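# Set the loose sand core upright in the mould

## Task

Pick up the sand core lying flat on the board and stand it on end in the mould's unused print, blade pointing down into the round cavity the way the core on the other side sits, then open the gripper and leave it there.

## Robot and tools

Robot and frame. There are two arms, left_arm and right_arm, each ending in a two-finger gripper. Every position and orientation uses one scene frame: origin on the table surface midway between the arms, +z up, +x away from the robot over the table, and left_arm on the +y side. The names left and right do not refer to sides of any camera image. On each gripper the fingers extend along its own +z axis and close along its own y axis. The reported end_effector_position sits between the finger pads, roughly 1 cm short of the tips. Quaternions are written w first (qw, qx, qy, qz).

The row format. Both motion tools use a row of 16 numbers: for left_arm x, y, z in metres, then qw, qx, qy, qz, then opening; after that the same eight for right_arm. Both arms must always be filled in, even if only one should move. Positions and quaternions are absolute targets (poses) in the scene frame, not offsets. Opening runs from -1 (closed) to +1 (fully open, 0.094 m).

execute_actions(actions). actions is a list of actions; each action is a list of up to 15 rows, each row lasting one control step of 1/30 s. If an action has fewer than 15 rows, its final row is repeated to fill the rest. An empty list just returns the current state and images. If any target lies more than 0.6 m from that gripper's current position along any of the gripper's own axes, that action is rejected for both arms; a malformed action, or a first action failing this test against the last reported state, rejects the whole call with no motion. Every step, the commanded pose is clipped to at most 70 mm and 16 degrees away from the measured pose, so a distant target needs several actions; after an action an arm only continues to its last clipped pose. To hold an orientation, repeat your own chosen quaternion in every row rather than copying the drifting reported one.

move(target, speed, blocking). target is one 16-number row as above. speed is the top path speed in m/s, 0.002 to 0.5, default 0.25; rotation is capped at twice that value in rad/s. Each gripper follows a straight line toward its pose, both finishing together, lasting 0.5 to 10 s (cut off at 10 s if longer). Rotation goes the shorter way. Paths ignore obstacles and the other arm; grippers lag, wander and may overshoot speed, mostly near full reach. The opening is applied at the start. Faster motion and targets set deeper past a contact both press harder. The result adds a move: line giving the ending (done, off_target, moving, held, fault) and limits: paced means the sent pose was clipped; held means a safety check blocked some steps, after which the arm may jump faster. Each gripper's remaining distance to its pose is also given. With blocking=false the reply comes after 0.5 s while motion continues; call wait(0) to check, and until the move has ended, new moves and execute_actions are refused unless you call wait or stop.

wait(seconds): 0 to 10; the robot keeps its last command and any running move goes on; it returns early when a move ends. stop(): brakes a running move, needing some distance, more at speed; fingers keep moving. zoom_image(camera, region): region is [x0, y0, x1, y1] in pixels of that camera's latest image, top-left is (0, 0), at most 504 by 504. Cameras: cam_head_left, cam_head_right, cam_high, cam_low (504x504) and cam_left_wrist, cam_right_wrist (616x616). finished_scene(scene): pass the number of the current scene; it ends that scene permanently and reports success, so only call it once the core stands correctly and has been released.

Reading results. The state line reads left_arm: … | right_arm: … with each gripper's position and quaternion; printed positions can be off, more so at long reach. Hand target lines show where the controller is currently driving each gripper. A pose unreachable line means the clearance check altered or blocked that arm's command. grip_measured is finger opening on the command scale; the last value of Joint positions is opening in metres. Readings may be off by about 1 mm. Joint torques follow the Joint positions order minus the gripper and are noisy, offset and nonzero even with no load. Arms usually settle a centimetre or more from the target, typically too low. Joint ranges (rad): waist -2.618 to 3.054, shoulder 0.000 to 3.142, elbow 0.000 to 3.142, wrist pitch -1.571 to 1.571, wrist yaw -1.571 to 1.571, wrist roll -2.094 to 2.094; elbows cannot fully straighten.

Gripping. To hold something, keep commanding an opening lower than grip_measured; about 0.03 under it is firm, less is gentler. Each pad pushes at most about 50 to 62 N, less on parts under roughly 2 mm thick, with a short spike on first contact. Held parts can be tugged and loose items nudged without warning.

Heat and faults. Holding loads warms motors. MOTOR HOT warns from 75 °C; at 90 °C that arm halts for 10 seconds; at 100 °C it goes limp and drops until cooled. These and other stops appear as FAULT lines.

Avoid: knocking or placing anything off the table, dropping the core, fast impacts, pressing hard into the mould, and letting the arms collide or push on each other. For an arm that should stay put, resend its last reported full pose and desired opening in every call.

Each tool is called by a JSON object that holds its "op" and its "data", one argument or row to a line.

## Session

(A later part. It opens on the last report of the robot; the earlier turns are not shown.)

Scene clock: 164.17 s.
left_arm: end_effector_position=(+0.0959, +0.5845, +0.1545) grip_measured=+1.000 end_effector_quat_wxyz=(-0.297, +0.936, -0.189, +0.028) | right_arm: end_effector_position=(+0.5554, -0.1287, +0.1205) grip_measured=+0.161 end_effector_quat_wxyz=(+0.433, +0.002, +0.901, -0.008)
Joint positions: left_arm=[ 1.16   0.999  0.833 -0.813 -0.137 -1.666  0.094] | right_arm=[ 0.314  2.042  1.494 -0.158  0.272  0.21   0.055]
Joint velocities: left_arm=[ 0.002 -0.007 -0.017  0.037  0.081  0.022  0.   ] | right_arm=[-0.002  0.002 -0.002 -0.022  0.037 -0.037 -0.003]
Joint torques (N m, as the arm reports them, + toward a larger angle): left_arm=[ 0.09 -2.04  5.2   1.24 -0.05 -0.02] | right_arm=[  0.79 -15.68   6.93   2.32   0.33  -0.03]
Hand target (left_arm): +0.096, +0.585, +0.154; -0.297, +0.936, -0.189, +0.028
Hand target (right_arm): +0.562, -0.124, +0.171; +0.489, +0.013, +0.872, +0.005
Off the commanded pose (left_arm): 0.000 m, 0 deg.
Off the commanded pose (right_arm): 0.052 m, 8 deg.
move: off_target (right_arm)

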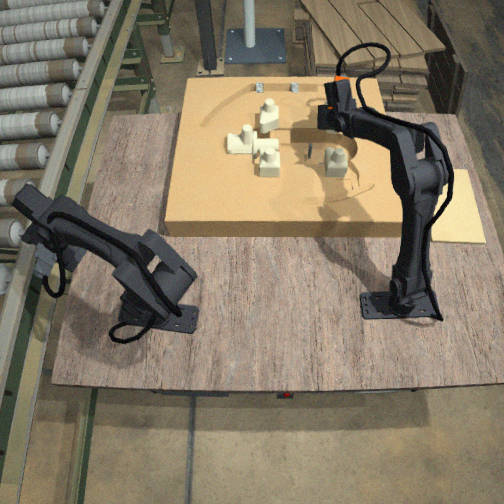

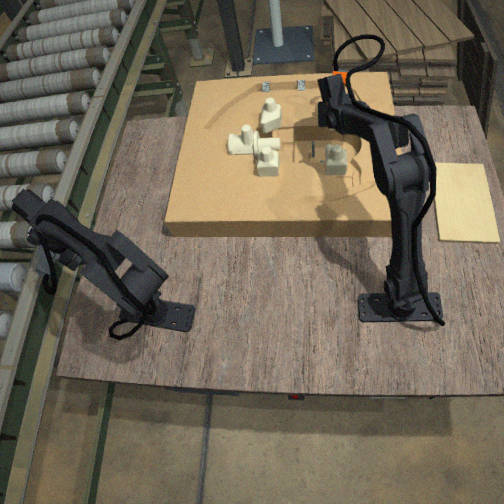

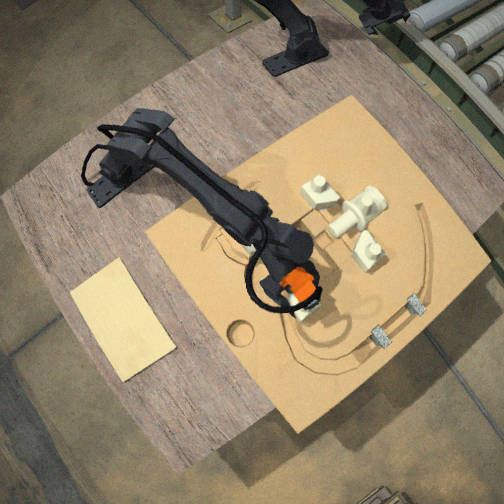

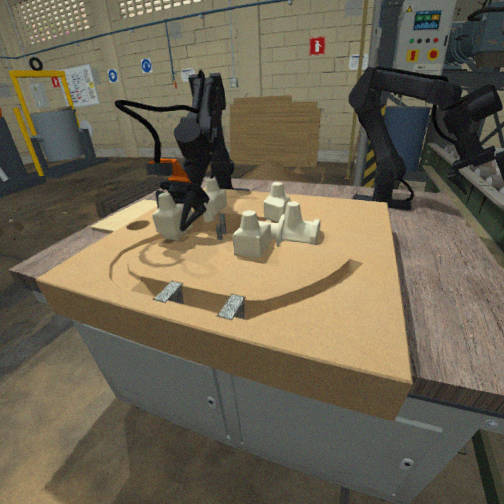

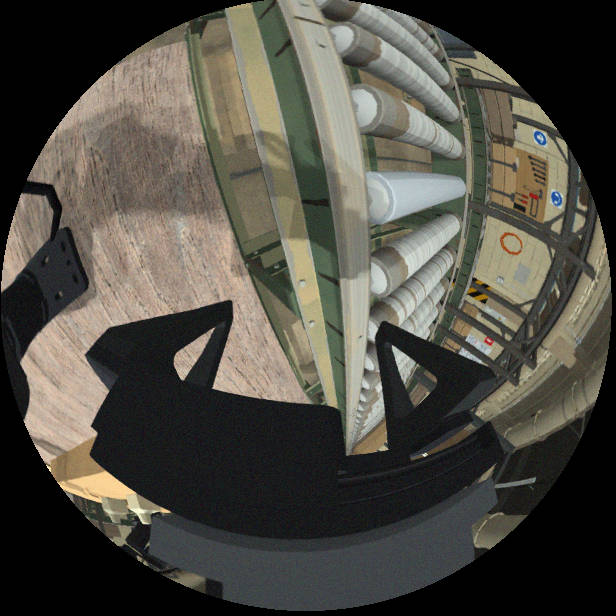

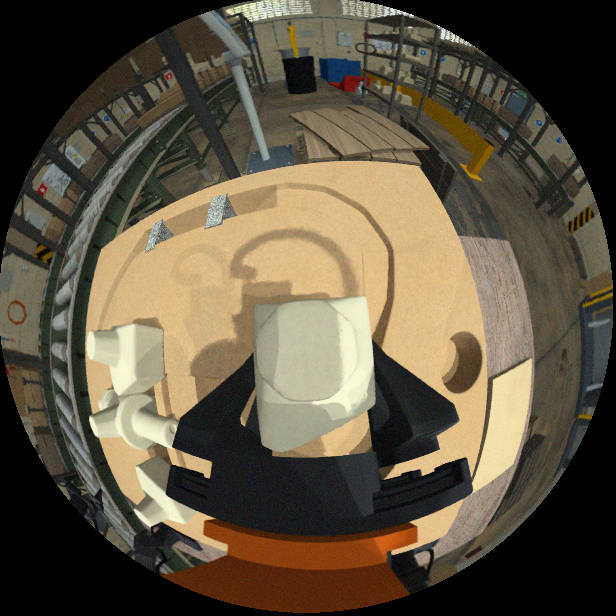

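{"op": "move", "data": {
  "target": [0.0959,0.5845,0.1545,-0.297,0.936,-0.189,0.028,1, 0.568,-0.116,0.178,0.508,0.012,0.861,0.005,0.12],
  "speed": 0.02
}}

{"op": "zoom_image", "data": {
  "camera": "cam_low",
  "region": [140, 190, 220, 270]
}}

{"op": "zoom_image", "data": {
  "camera": "cam_high",
  "region": [270, 270, 350, 350]
}}

Scene clock: 173.07 s.
left_arm: end_effector_position=(+0.0959, +0.5845, +0.1545) grip_measured=+1.000 end_effector_quat_wxyz=(-0.297, +0.936, -0.189, +0.028) | right_arm: end_effector_position=(+0.5572, -0.1213, +0.1243) grip_measured=+0.161 end_effector_quat_wxyz=(+0.445, +0.000, +0.896, -0.009)
Joint positions: left_arm=[ 1.16   0.999  0.833 -0.813 -0.137 -1.666  0.094] | right_arm=[ 0.332  2.045  1.494 -0.132  0.292  0.21   0.055]
Joint velocities: left_arm=[-0.007 -0.002 -0.002  0.081  0.007 -0.051  0.   ] | right_arm=[-0.012  0.012 -0.017 -0.007  0.007  0.007 -0.001]
Joint torques (N m, as the arm reports them, + toward a larger angle): left_arm=[ 0.08 -2.01  5.23  1.29 -0.08 -0.02] | right_arm=[  0.68 -15.66   6.86   2.56   0.37  -0.07]
Hand target (left_arm): +0.096, +0.585, +0.155; -0.297, +0.936, -0.189, +0.028
Hand target (right_arm): +0.566, -0.117, +0.178; +0.507, +0.012, +0.862, +0.004
Off the commanded pose (left_arm): 0.000 m, 0 deg.
Off the commanded pose (right_arm): 0.055 m, 9 deg.
move: off_target (right_arm)

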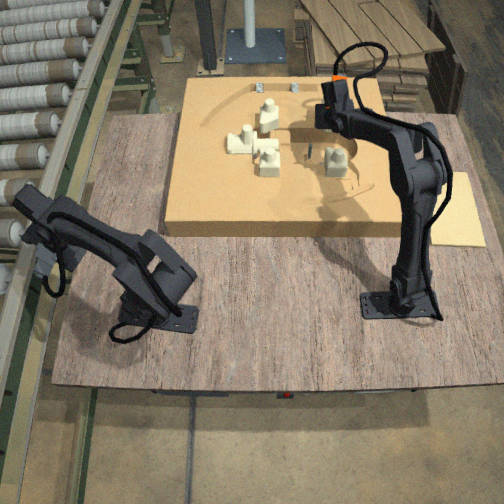

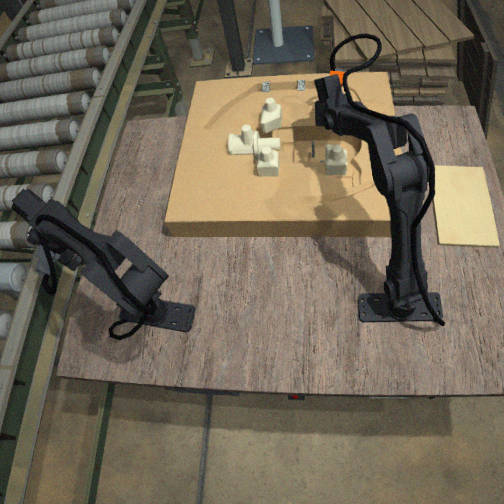

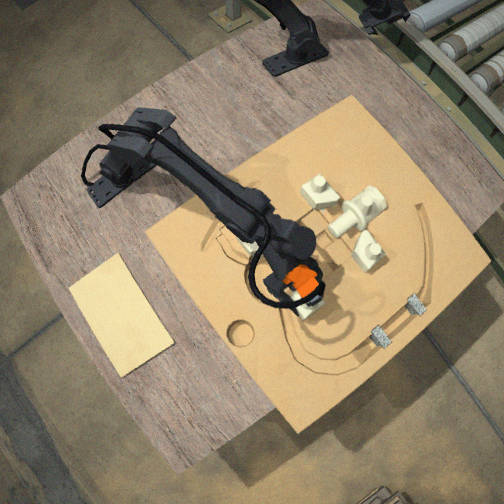

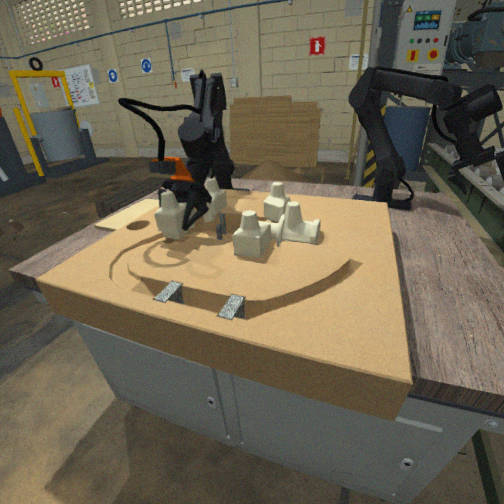

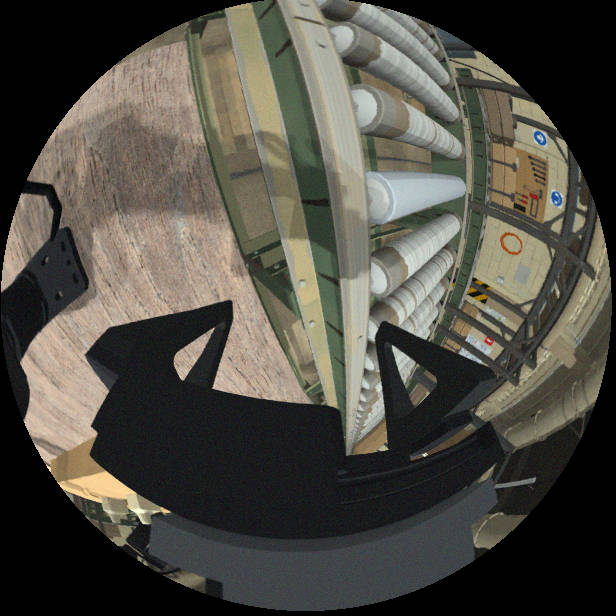

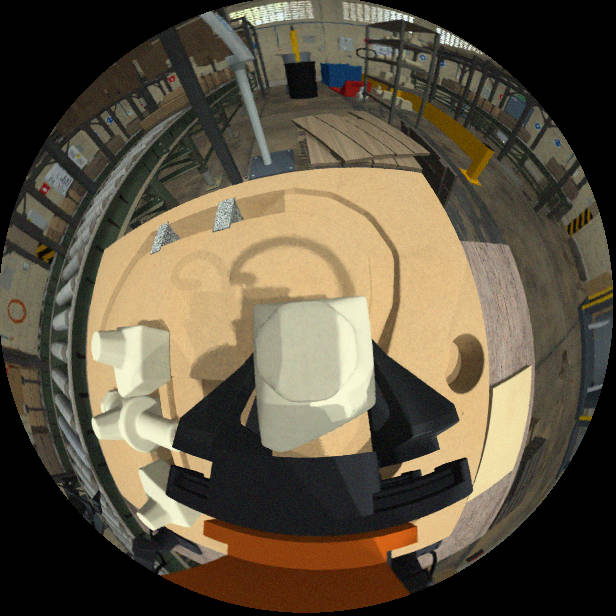

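Region (140, 190, 220, 270) of cam_low's 504x504 image, scaled by 6.300, with more detail than that image has.

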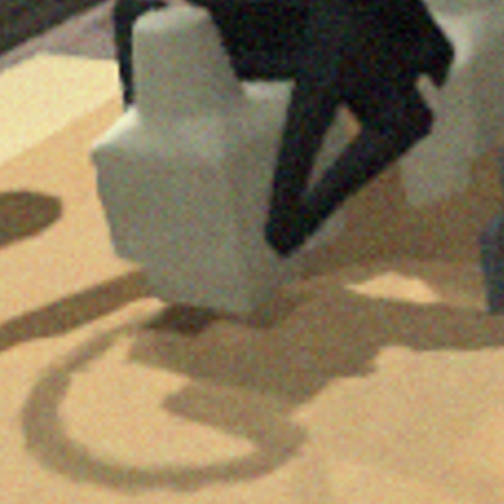

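Region (270, 270, 350, 350) of cam_high's 504x504 image, scaled by 6.300, with more detail than that image has.

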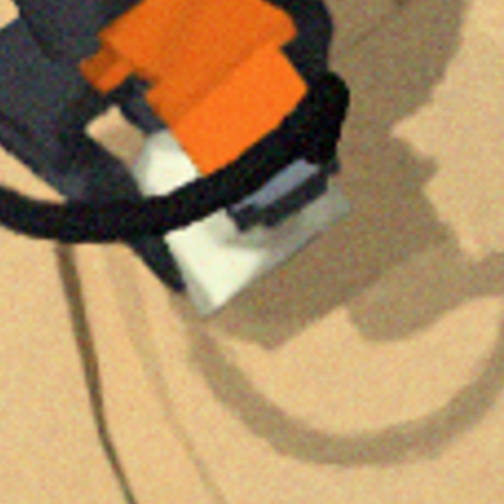

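{"op": "move", "data": {
  "target": [0.0959,0.5845,0.1545,-0.297,0.936,-0.189,0.028,1, 0.580,-0.116,0.172,0.512,0.012,0.859,0.008,0.12],
  "speed": 0.02
}}

{"op": "zoom_image", "data": {
  "camera": "cam_low",
  "region": [140, 190, 220, 270]
}}

{"op": "zoom_image", "data": {
  "camera": "cam_high",
  "region": [270, 270, 350, 350]
}}

Scene clock: 183.67 s.
left_arm: end_effector_position=(+0.0959, +0.5845, +0.1545) grip_measured=+1.000 end_effector_quat_wxyz=(-0.297, +0.936, -0.189, +0.028) | right_arm: end_effector_position=(+0.5610, -0.1193, +0.1242) grip_measured=+0.161 end_effector_quat_wxyz=(+0.452, +0.001, +0.892, -0.005)
Joint positions: left_arm=[ 1.16   0.999  0.833 -0.813 -0.137 -1.666  0.094] | right_arm=[ 0.332  2.054  1.494 -0.105  0.289  0.208  0.055]
Joint velocities: left_arm=[ 0.012  0.007  0.017 -0.081 -0.066 -0.066  0.   ] | right_arm=[ 0.007  0.007 -0.012 -0.007 -0.007 -0.066  0.   ]
Joint torques (N m, as the arm reports them, + toward a larger angle): left_arm=[ 0.05 -2.05  5.19  1.26 -0.09  0.  ] | right_arm=[ -0.15 -13.44   8.52   2.56   0.27  -0.15]
Hand target (left_arm): +0.096, +0.585, +0.154; -0.297, +0.936, -0.189, +0.028
Hand target (right_arm): +0.576, -0.117, +0.173; +0.512, +0.012, +0.859, +0.007
Off the commanded pose (left_arm): 0.000 m, 0 deg.
Off the commanded pose (right_arm): 0.052 m, 8 deg.
move: off_target (right_arm)

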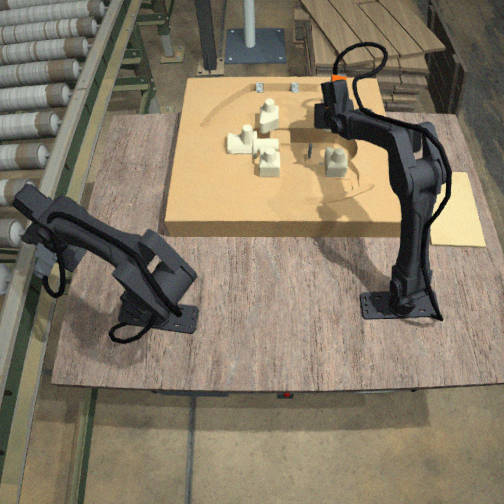

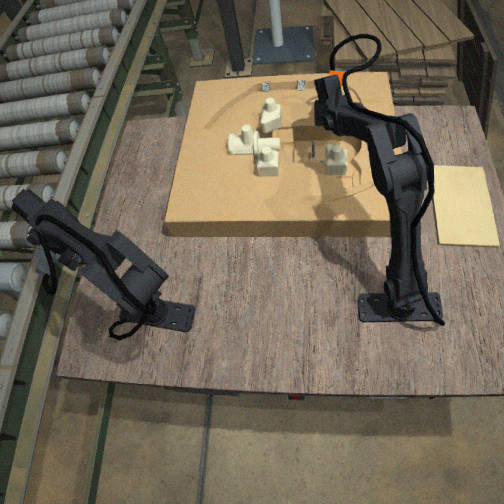

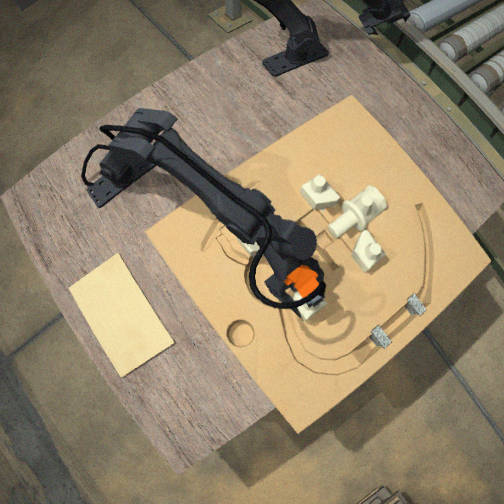

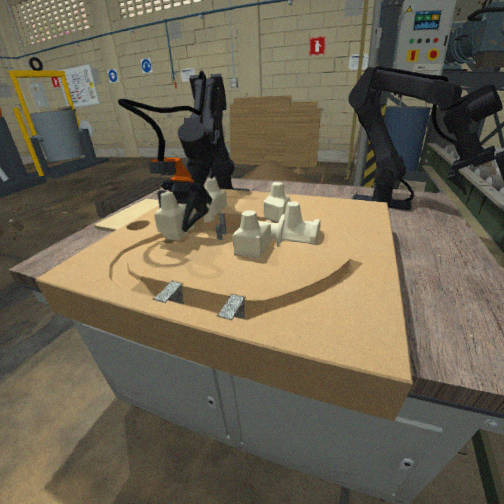

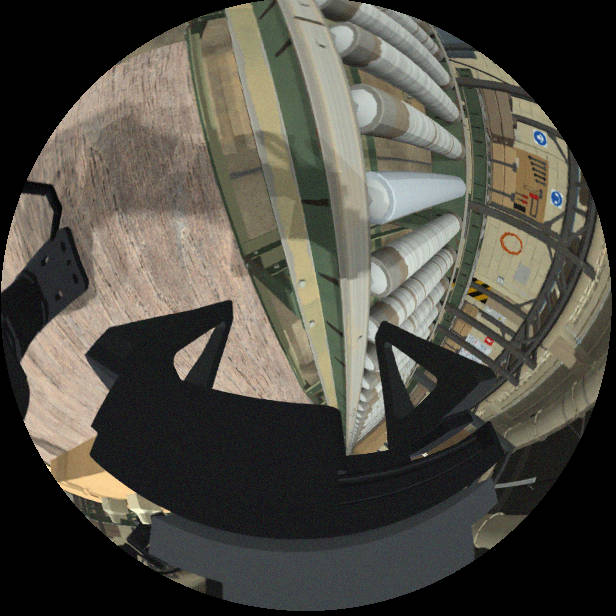

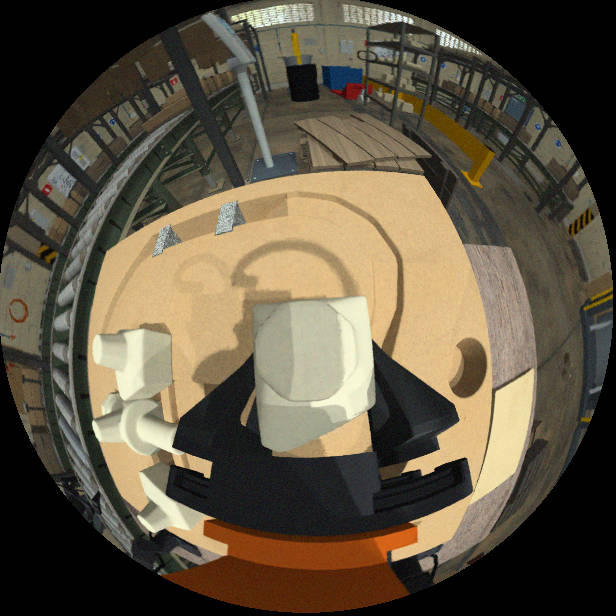

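Region (140, 190, 220, 270) of cam_low's 504x504 image, scaled by 6.300, with more detail than that image has.

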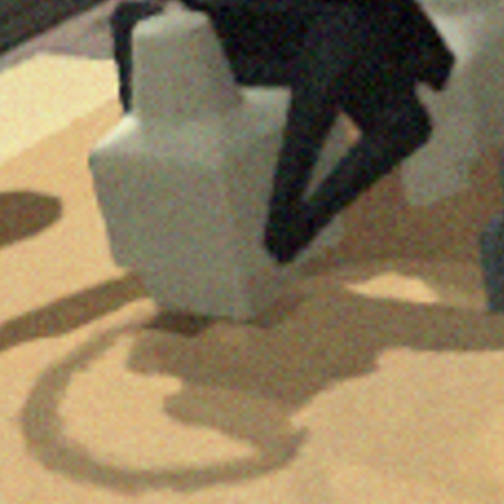

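Region (270, 270, 350, 350) of cam_high's 504x504 image, scaled by 6.300, with more detail than that image has.

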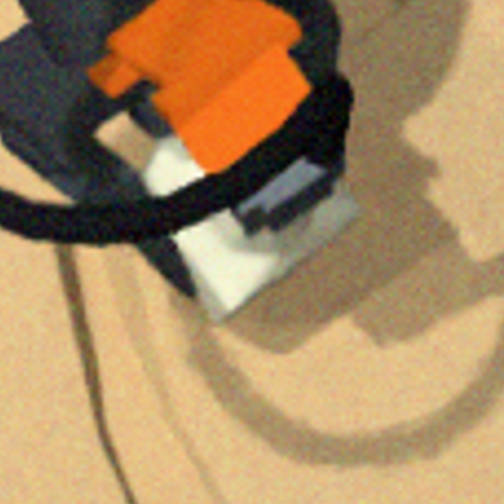

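{"op": "move", "data": {
  "target": [0.0959,0.5845,0.1545,-0.297,0.936,-0.189,0.028,1, 0.580,-0.1245,0.167,0.512,0.016,0.859,0.008,0.12],
  "speed": 0.02
}}

{"op": "zoom_image", "data": {
  "camera": "cam_low",
  "region": [140, 190, 220, 270]
}}

{"op": "zoom_image", "data": {
  "camera": "cam_high",
  "region": [270, 270, 350, 350]
}}

Scene clock: 191.57 s.
left_arm: end_effector_position=(+0.0959, +0.5845, +0.1545) grip_measured=+1.000 end_effector_quat_wxyz=(-0.297, +0.936, -0.189, +0.028) | right_arm: end_effector_position=(+0.5634, -0.1222, +0.1198) grip_measured=+0.161 end_effector_quat_wxyz=(+0.451, +0.002, +0.892, -0.006)
Joint positions: left_arm=[ 1.16   0.999  0.833 -0.813 -0.137 -1.666  0.094] | right_arm=[ 0.324  2.065  1.493 -0.093  0.285  0.207  0.055]
Joint velocities: left_arm=[ 0.007 -0.012  0.002 -0.007 -0.051  0.037  0.   ] | right_arm=[ 0.007 -0.002 -0.012  0.022  0.066 -0.022  0.   ]
Joint torques (N m, as the arm reports them, + toward a larger angle): left_arm=[ 0.02 -2.05  5.21  1.26 -0.07 -0.01] | right_arm=[ -0.88 -14.49   6.96   2.69   0.2   -0.13]
Hand target (left_arm): +0.096, +0.585, +0.155; -0.297, +0.936, -0.189, +0.028
Hand target (right_arm): +0.577, -0.125, +0.167; +0.511, +0.016, +0.859, +0.006
Off the commanded pose (left_arm): 0.000 m, 0 deg.
Off the commanded pose (right_arm): 0.050 m, 8 deg.
move: off_target (right_arm)

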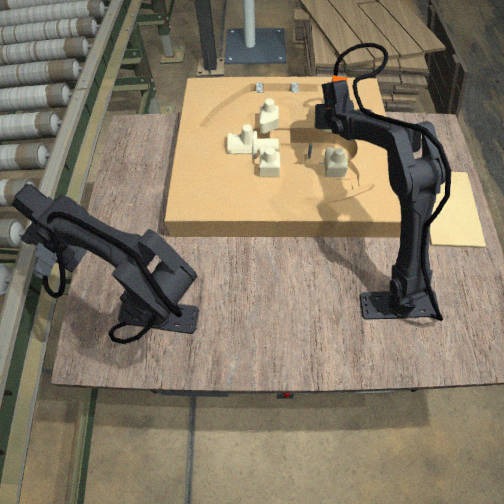

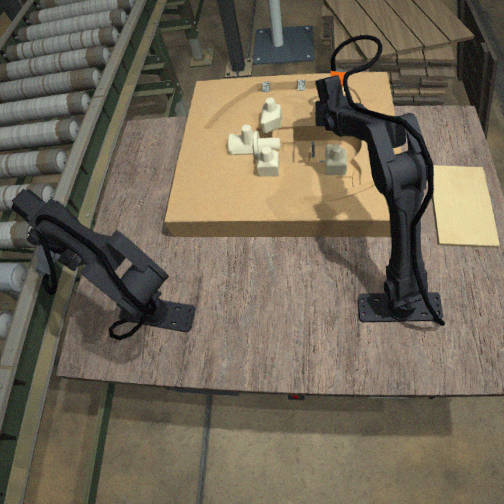

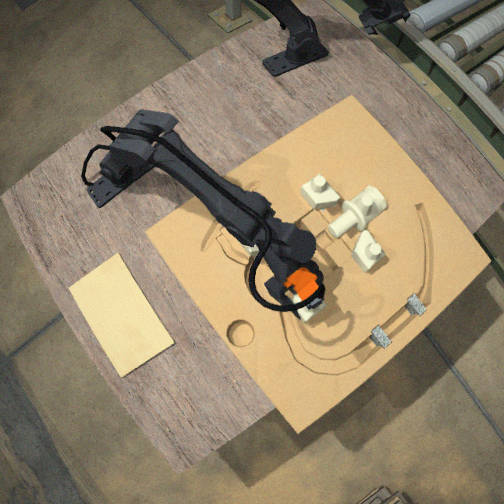

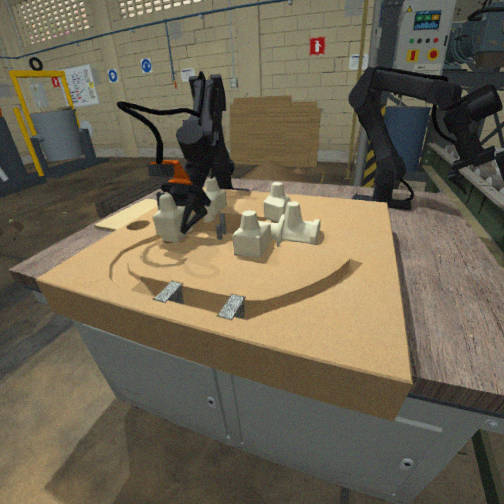

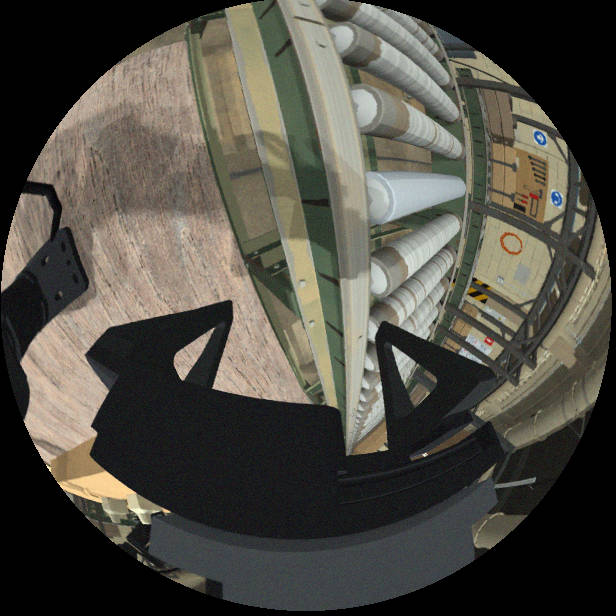

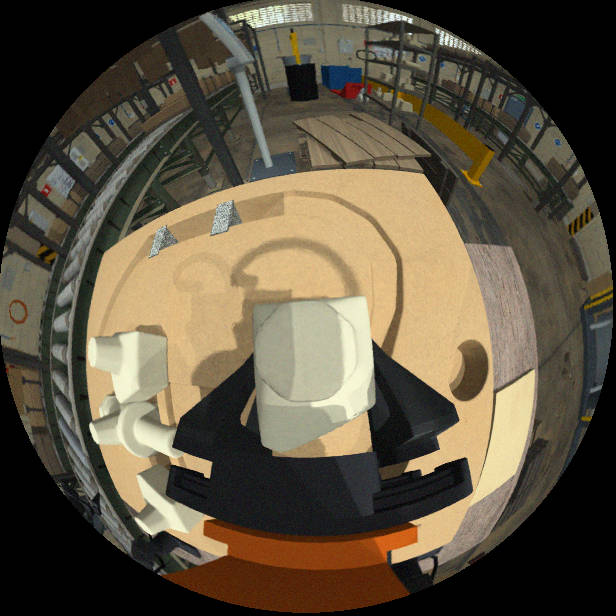

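Region (140, 190, 220, 270) of cam_low's 504x504 image, scaled by 6.300, with more detail than that image has.

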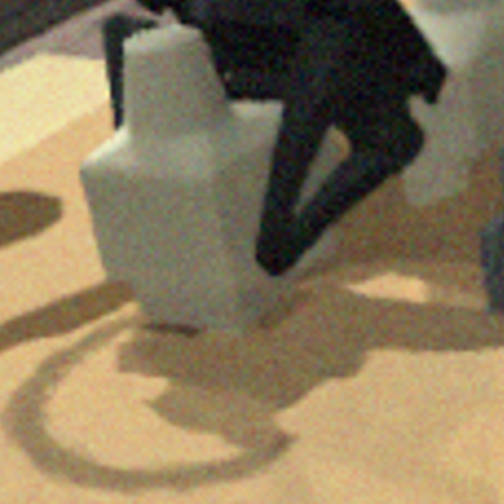

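Region (270, 270, 350, 350) of cam_high's 504x504 image, scaled by 6.300, with more detail than that image has.

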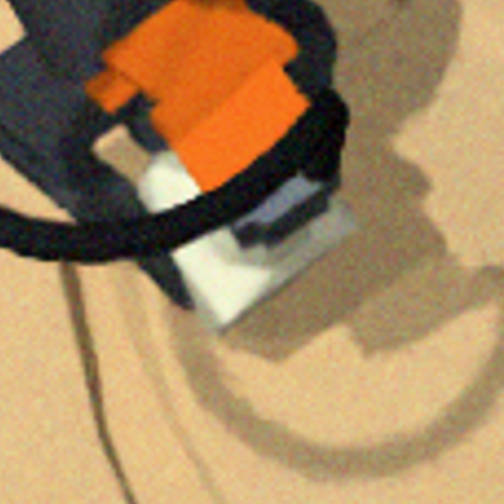

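{"op": "move", "data": {
  "target": [0.0959,0.5845,0.1545,-0.297,0.936,-0.189,0.028,1, 0.575,-0.122,0.155,0.508,0.016,0.861,0.008,0.12],
  "speed": 0.015
}}

{"op": "zoom_image", "data": {
  "camera": "cam_low",
  "region": [140, 190, 220, 270]
}}

{"op": "zoom_image", "data": {
  "camera": "cam_high",
  "region": [270, 270, 350, 350]
}}

Scene clock: 198.83 s.
left_arm: end_effector_position=(+0.0959, +0.5845, +0.1545) grip_measured=+1.000 end_effector_quat_wxyz=(-0.297, +0.936, -0.189, +0.028) | right_arm: end_effector_position=(+0.5605, -0.1224, +0.1023) grip_measured=+0.161 end_effector_quat_wxyz=(+0.445, +0.000, +0.895, -0.006)
Joint positions: left_arm=[ 1.16   0.999  0.833 -0.813 -0.137 -1.666  0.094] | right_arm=[ 0.324  2.082  1.456 -0.053  0.28   0.207  0.055]
Joint velocities: left_arm=[-0.012 -0.012 -0.002 -0.007 -0.051 -0.051  0.   ] | right_arm=[-0.002  0.017  0.017 -0.007 -0.051  0.037 -0.001]
Joint torques (N m, as the arm reports them, + toward a larger angle): left_arm=[ 0.09 -2.05  5.24  1.26 -0.05 -0.01] | right_arm=[ -0.23 -15.65   6.78   2.57   0.3   -0.05]
Hand target (left_arm): +0.096, +0.585, +0.154; -0.297, +0.936, -0.189, +0.028
Hand target (right_arm): +0.572, -0.123, +0.155; +0.507, +0.016, +0.862, +0.007
Off the commanded pose (left_arm): 0.000 m, 0 deg.
Off the commanded pose (right_arm): 0.055 m, 9 deg.
move: off_target (right_arm)

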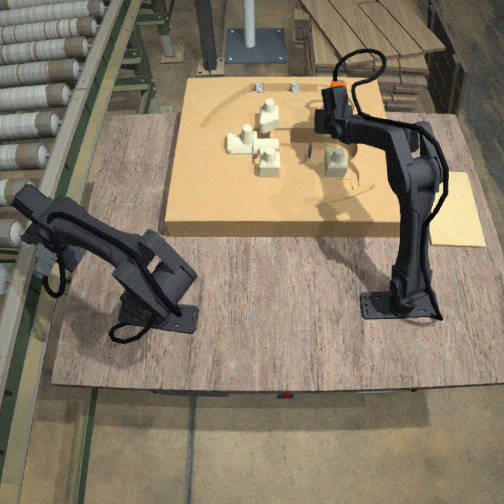

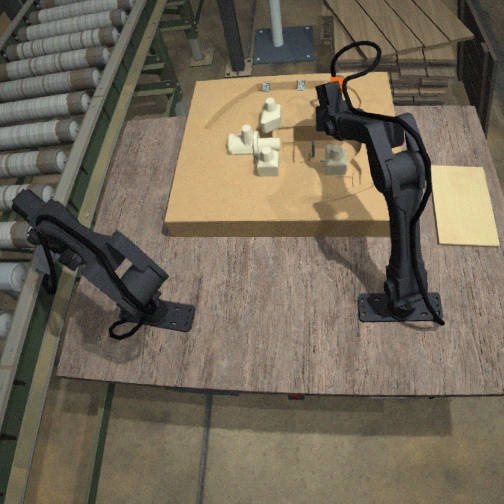

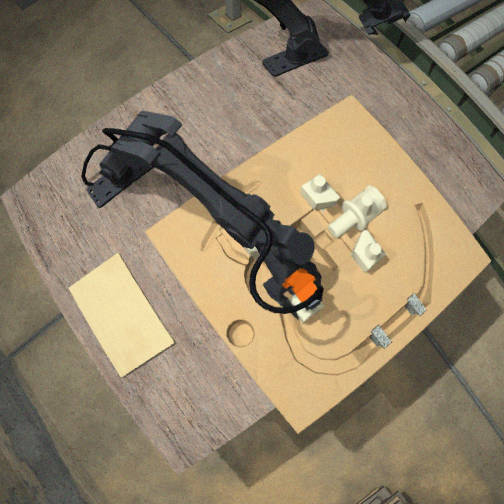

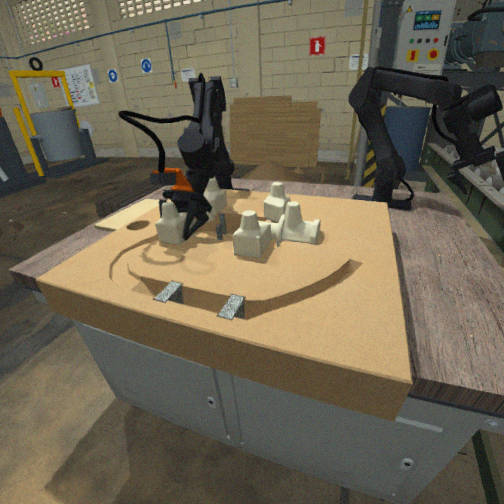

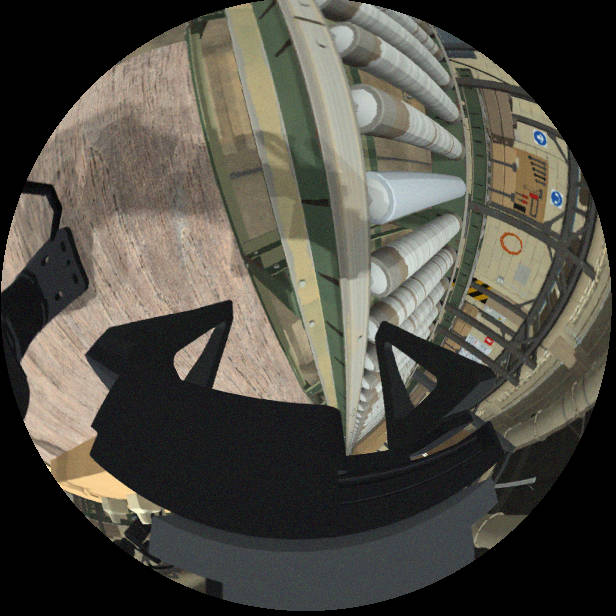

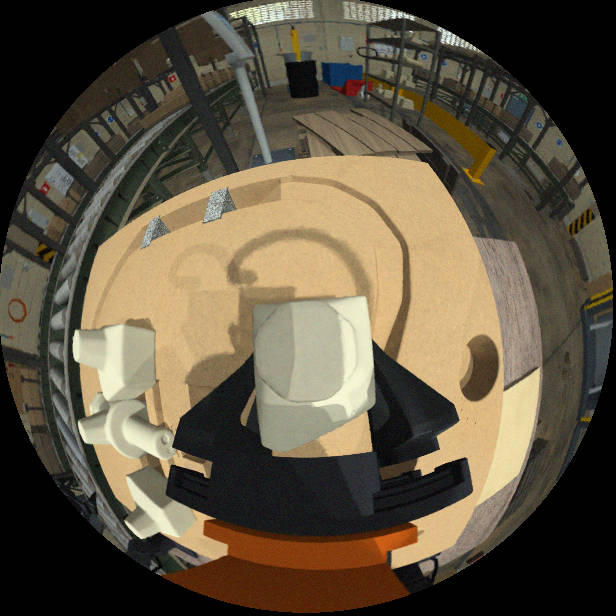

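Region (140, 190, 220, 270) of cam_low's 504x504 image, scaled by 6.300, with more detail than that image has.

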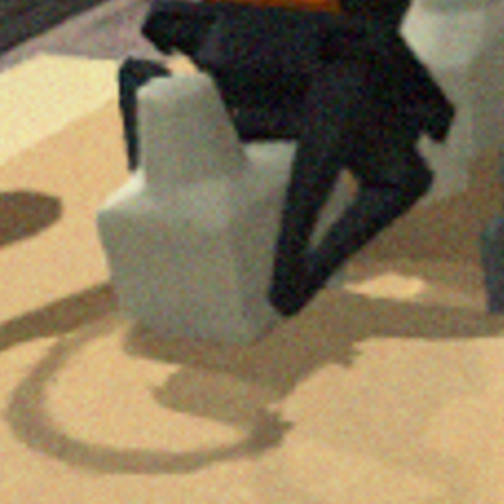

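Region (270, 270, 350, 350) of cam_high's 504x504 image, scaled by 6.300, with more detail than that image has.

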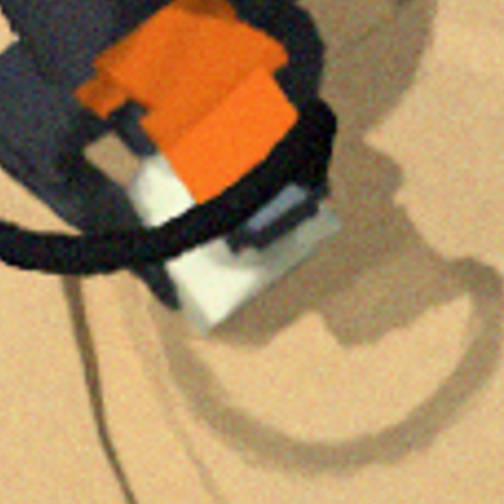

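{"op": "move", "data": {
  "target": [0.0959,0.5845,0.1545,-0.297,0.936,-0.189,0.028,1, 0.577,-0.122,0.149,0.508,0.016,0.861,0.008,0.12],
  "speed": 0.015
}}

{"op": "zoom_image", "data": {
  "camera": "cam_low",
  "region": [140, 190, 220, 270]
}}

Scene clock: 206.57 s.
left_arm: end_effector_position=(+0.0959, +0.5845, +0.1545) grip_measured=+1.000 end_effector_quat_wxyz=(-0.297, +0.936, -0.189, +0.028) | right_arm: end_effector_position=(+0.5606, -0.1220, +0.1011) grip_measured=+0.161 end_effector_quat_wxyz=(+0.445, +0.000, +0.896, -0.005)
Joint positions: left_arm=[ 1.16   0.999  0.833 -0.813 -0.137 -1.666  0.094] | right_arm=[ 0.324  2.084  1.456 -0.052  0.278  0.208  0.055]
Joint velocities: left_arm=[ 0.002 -0.002 -0.002  0.022 -0.051  0.022  0.   ] | right_arm=[ 0.002 -0.002  0.017 -0.051 -0.007 -0.022 -0.   ]
Joint torques (N m, as the arm reports them, + toward a larger angle): left_arm=[ 0.09 -2.06  5.25  1.29 -0.06 -0.02] | right_arm=[ -0.34 -14.76   6.55   2.74   0.32  -0.08]
Hand target (left_arm): +0.096, +0.585, +0.154; -0.297, +0.936, -0.189, +0.028
Hand target (right_arm): +0.574, -0.123, +0.150; +0.507, +0.016, +0.862, +0.007
Off the commanded pose (left_arm): 0.000 m, 0 deg.
Off the commanded pose (right_arm): 0.051 m, 9 deg.
move: off_target (right_arm)

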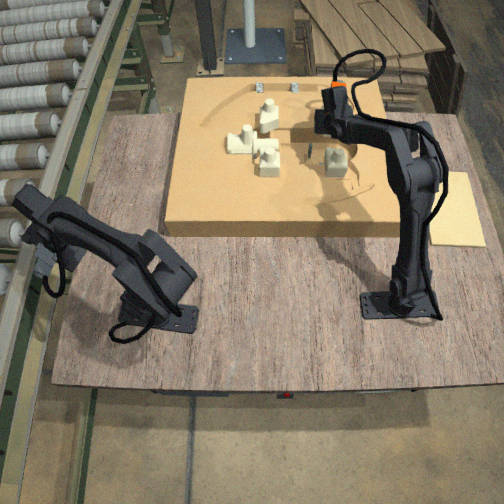

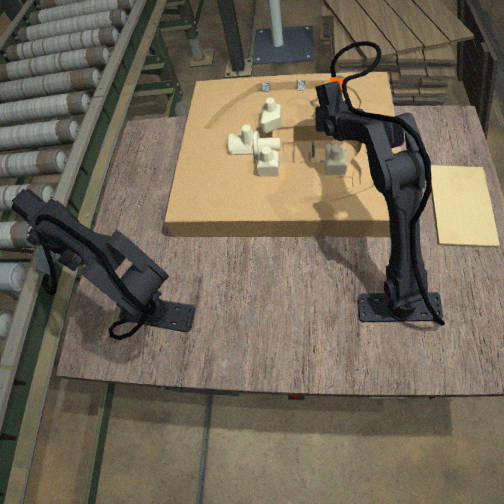

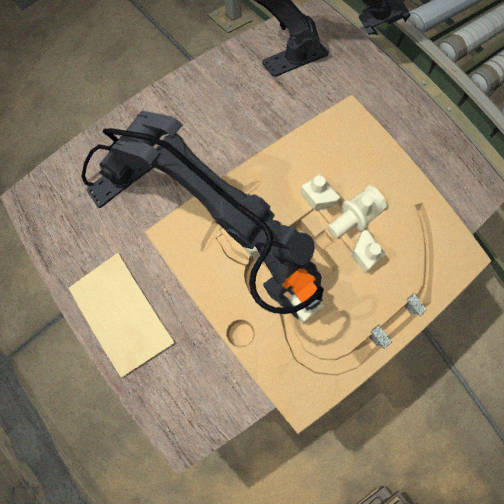

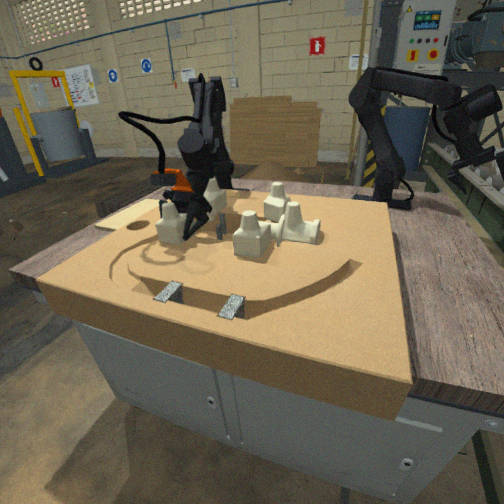

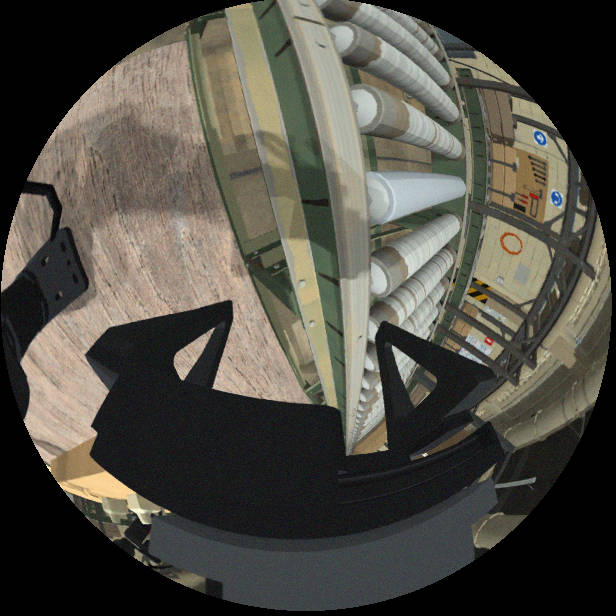

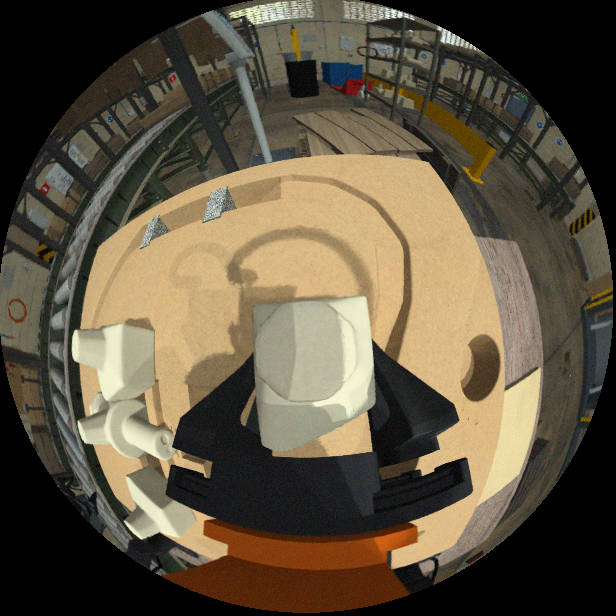

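Region (140, 190, 220, 270) of cam_low's 504x504 image, scaled by 6.300, with more detail than that image has.

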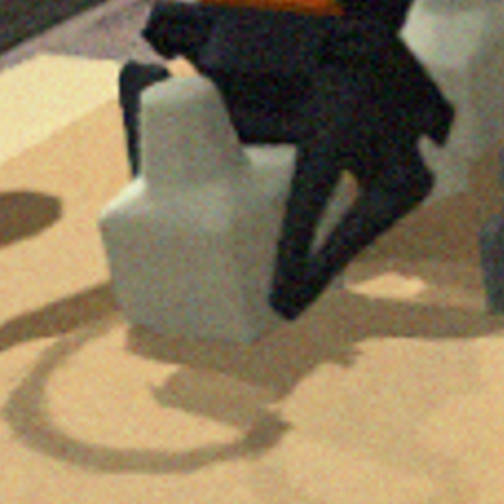

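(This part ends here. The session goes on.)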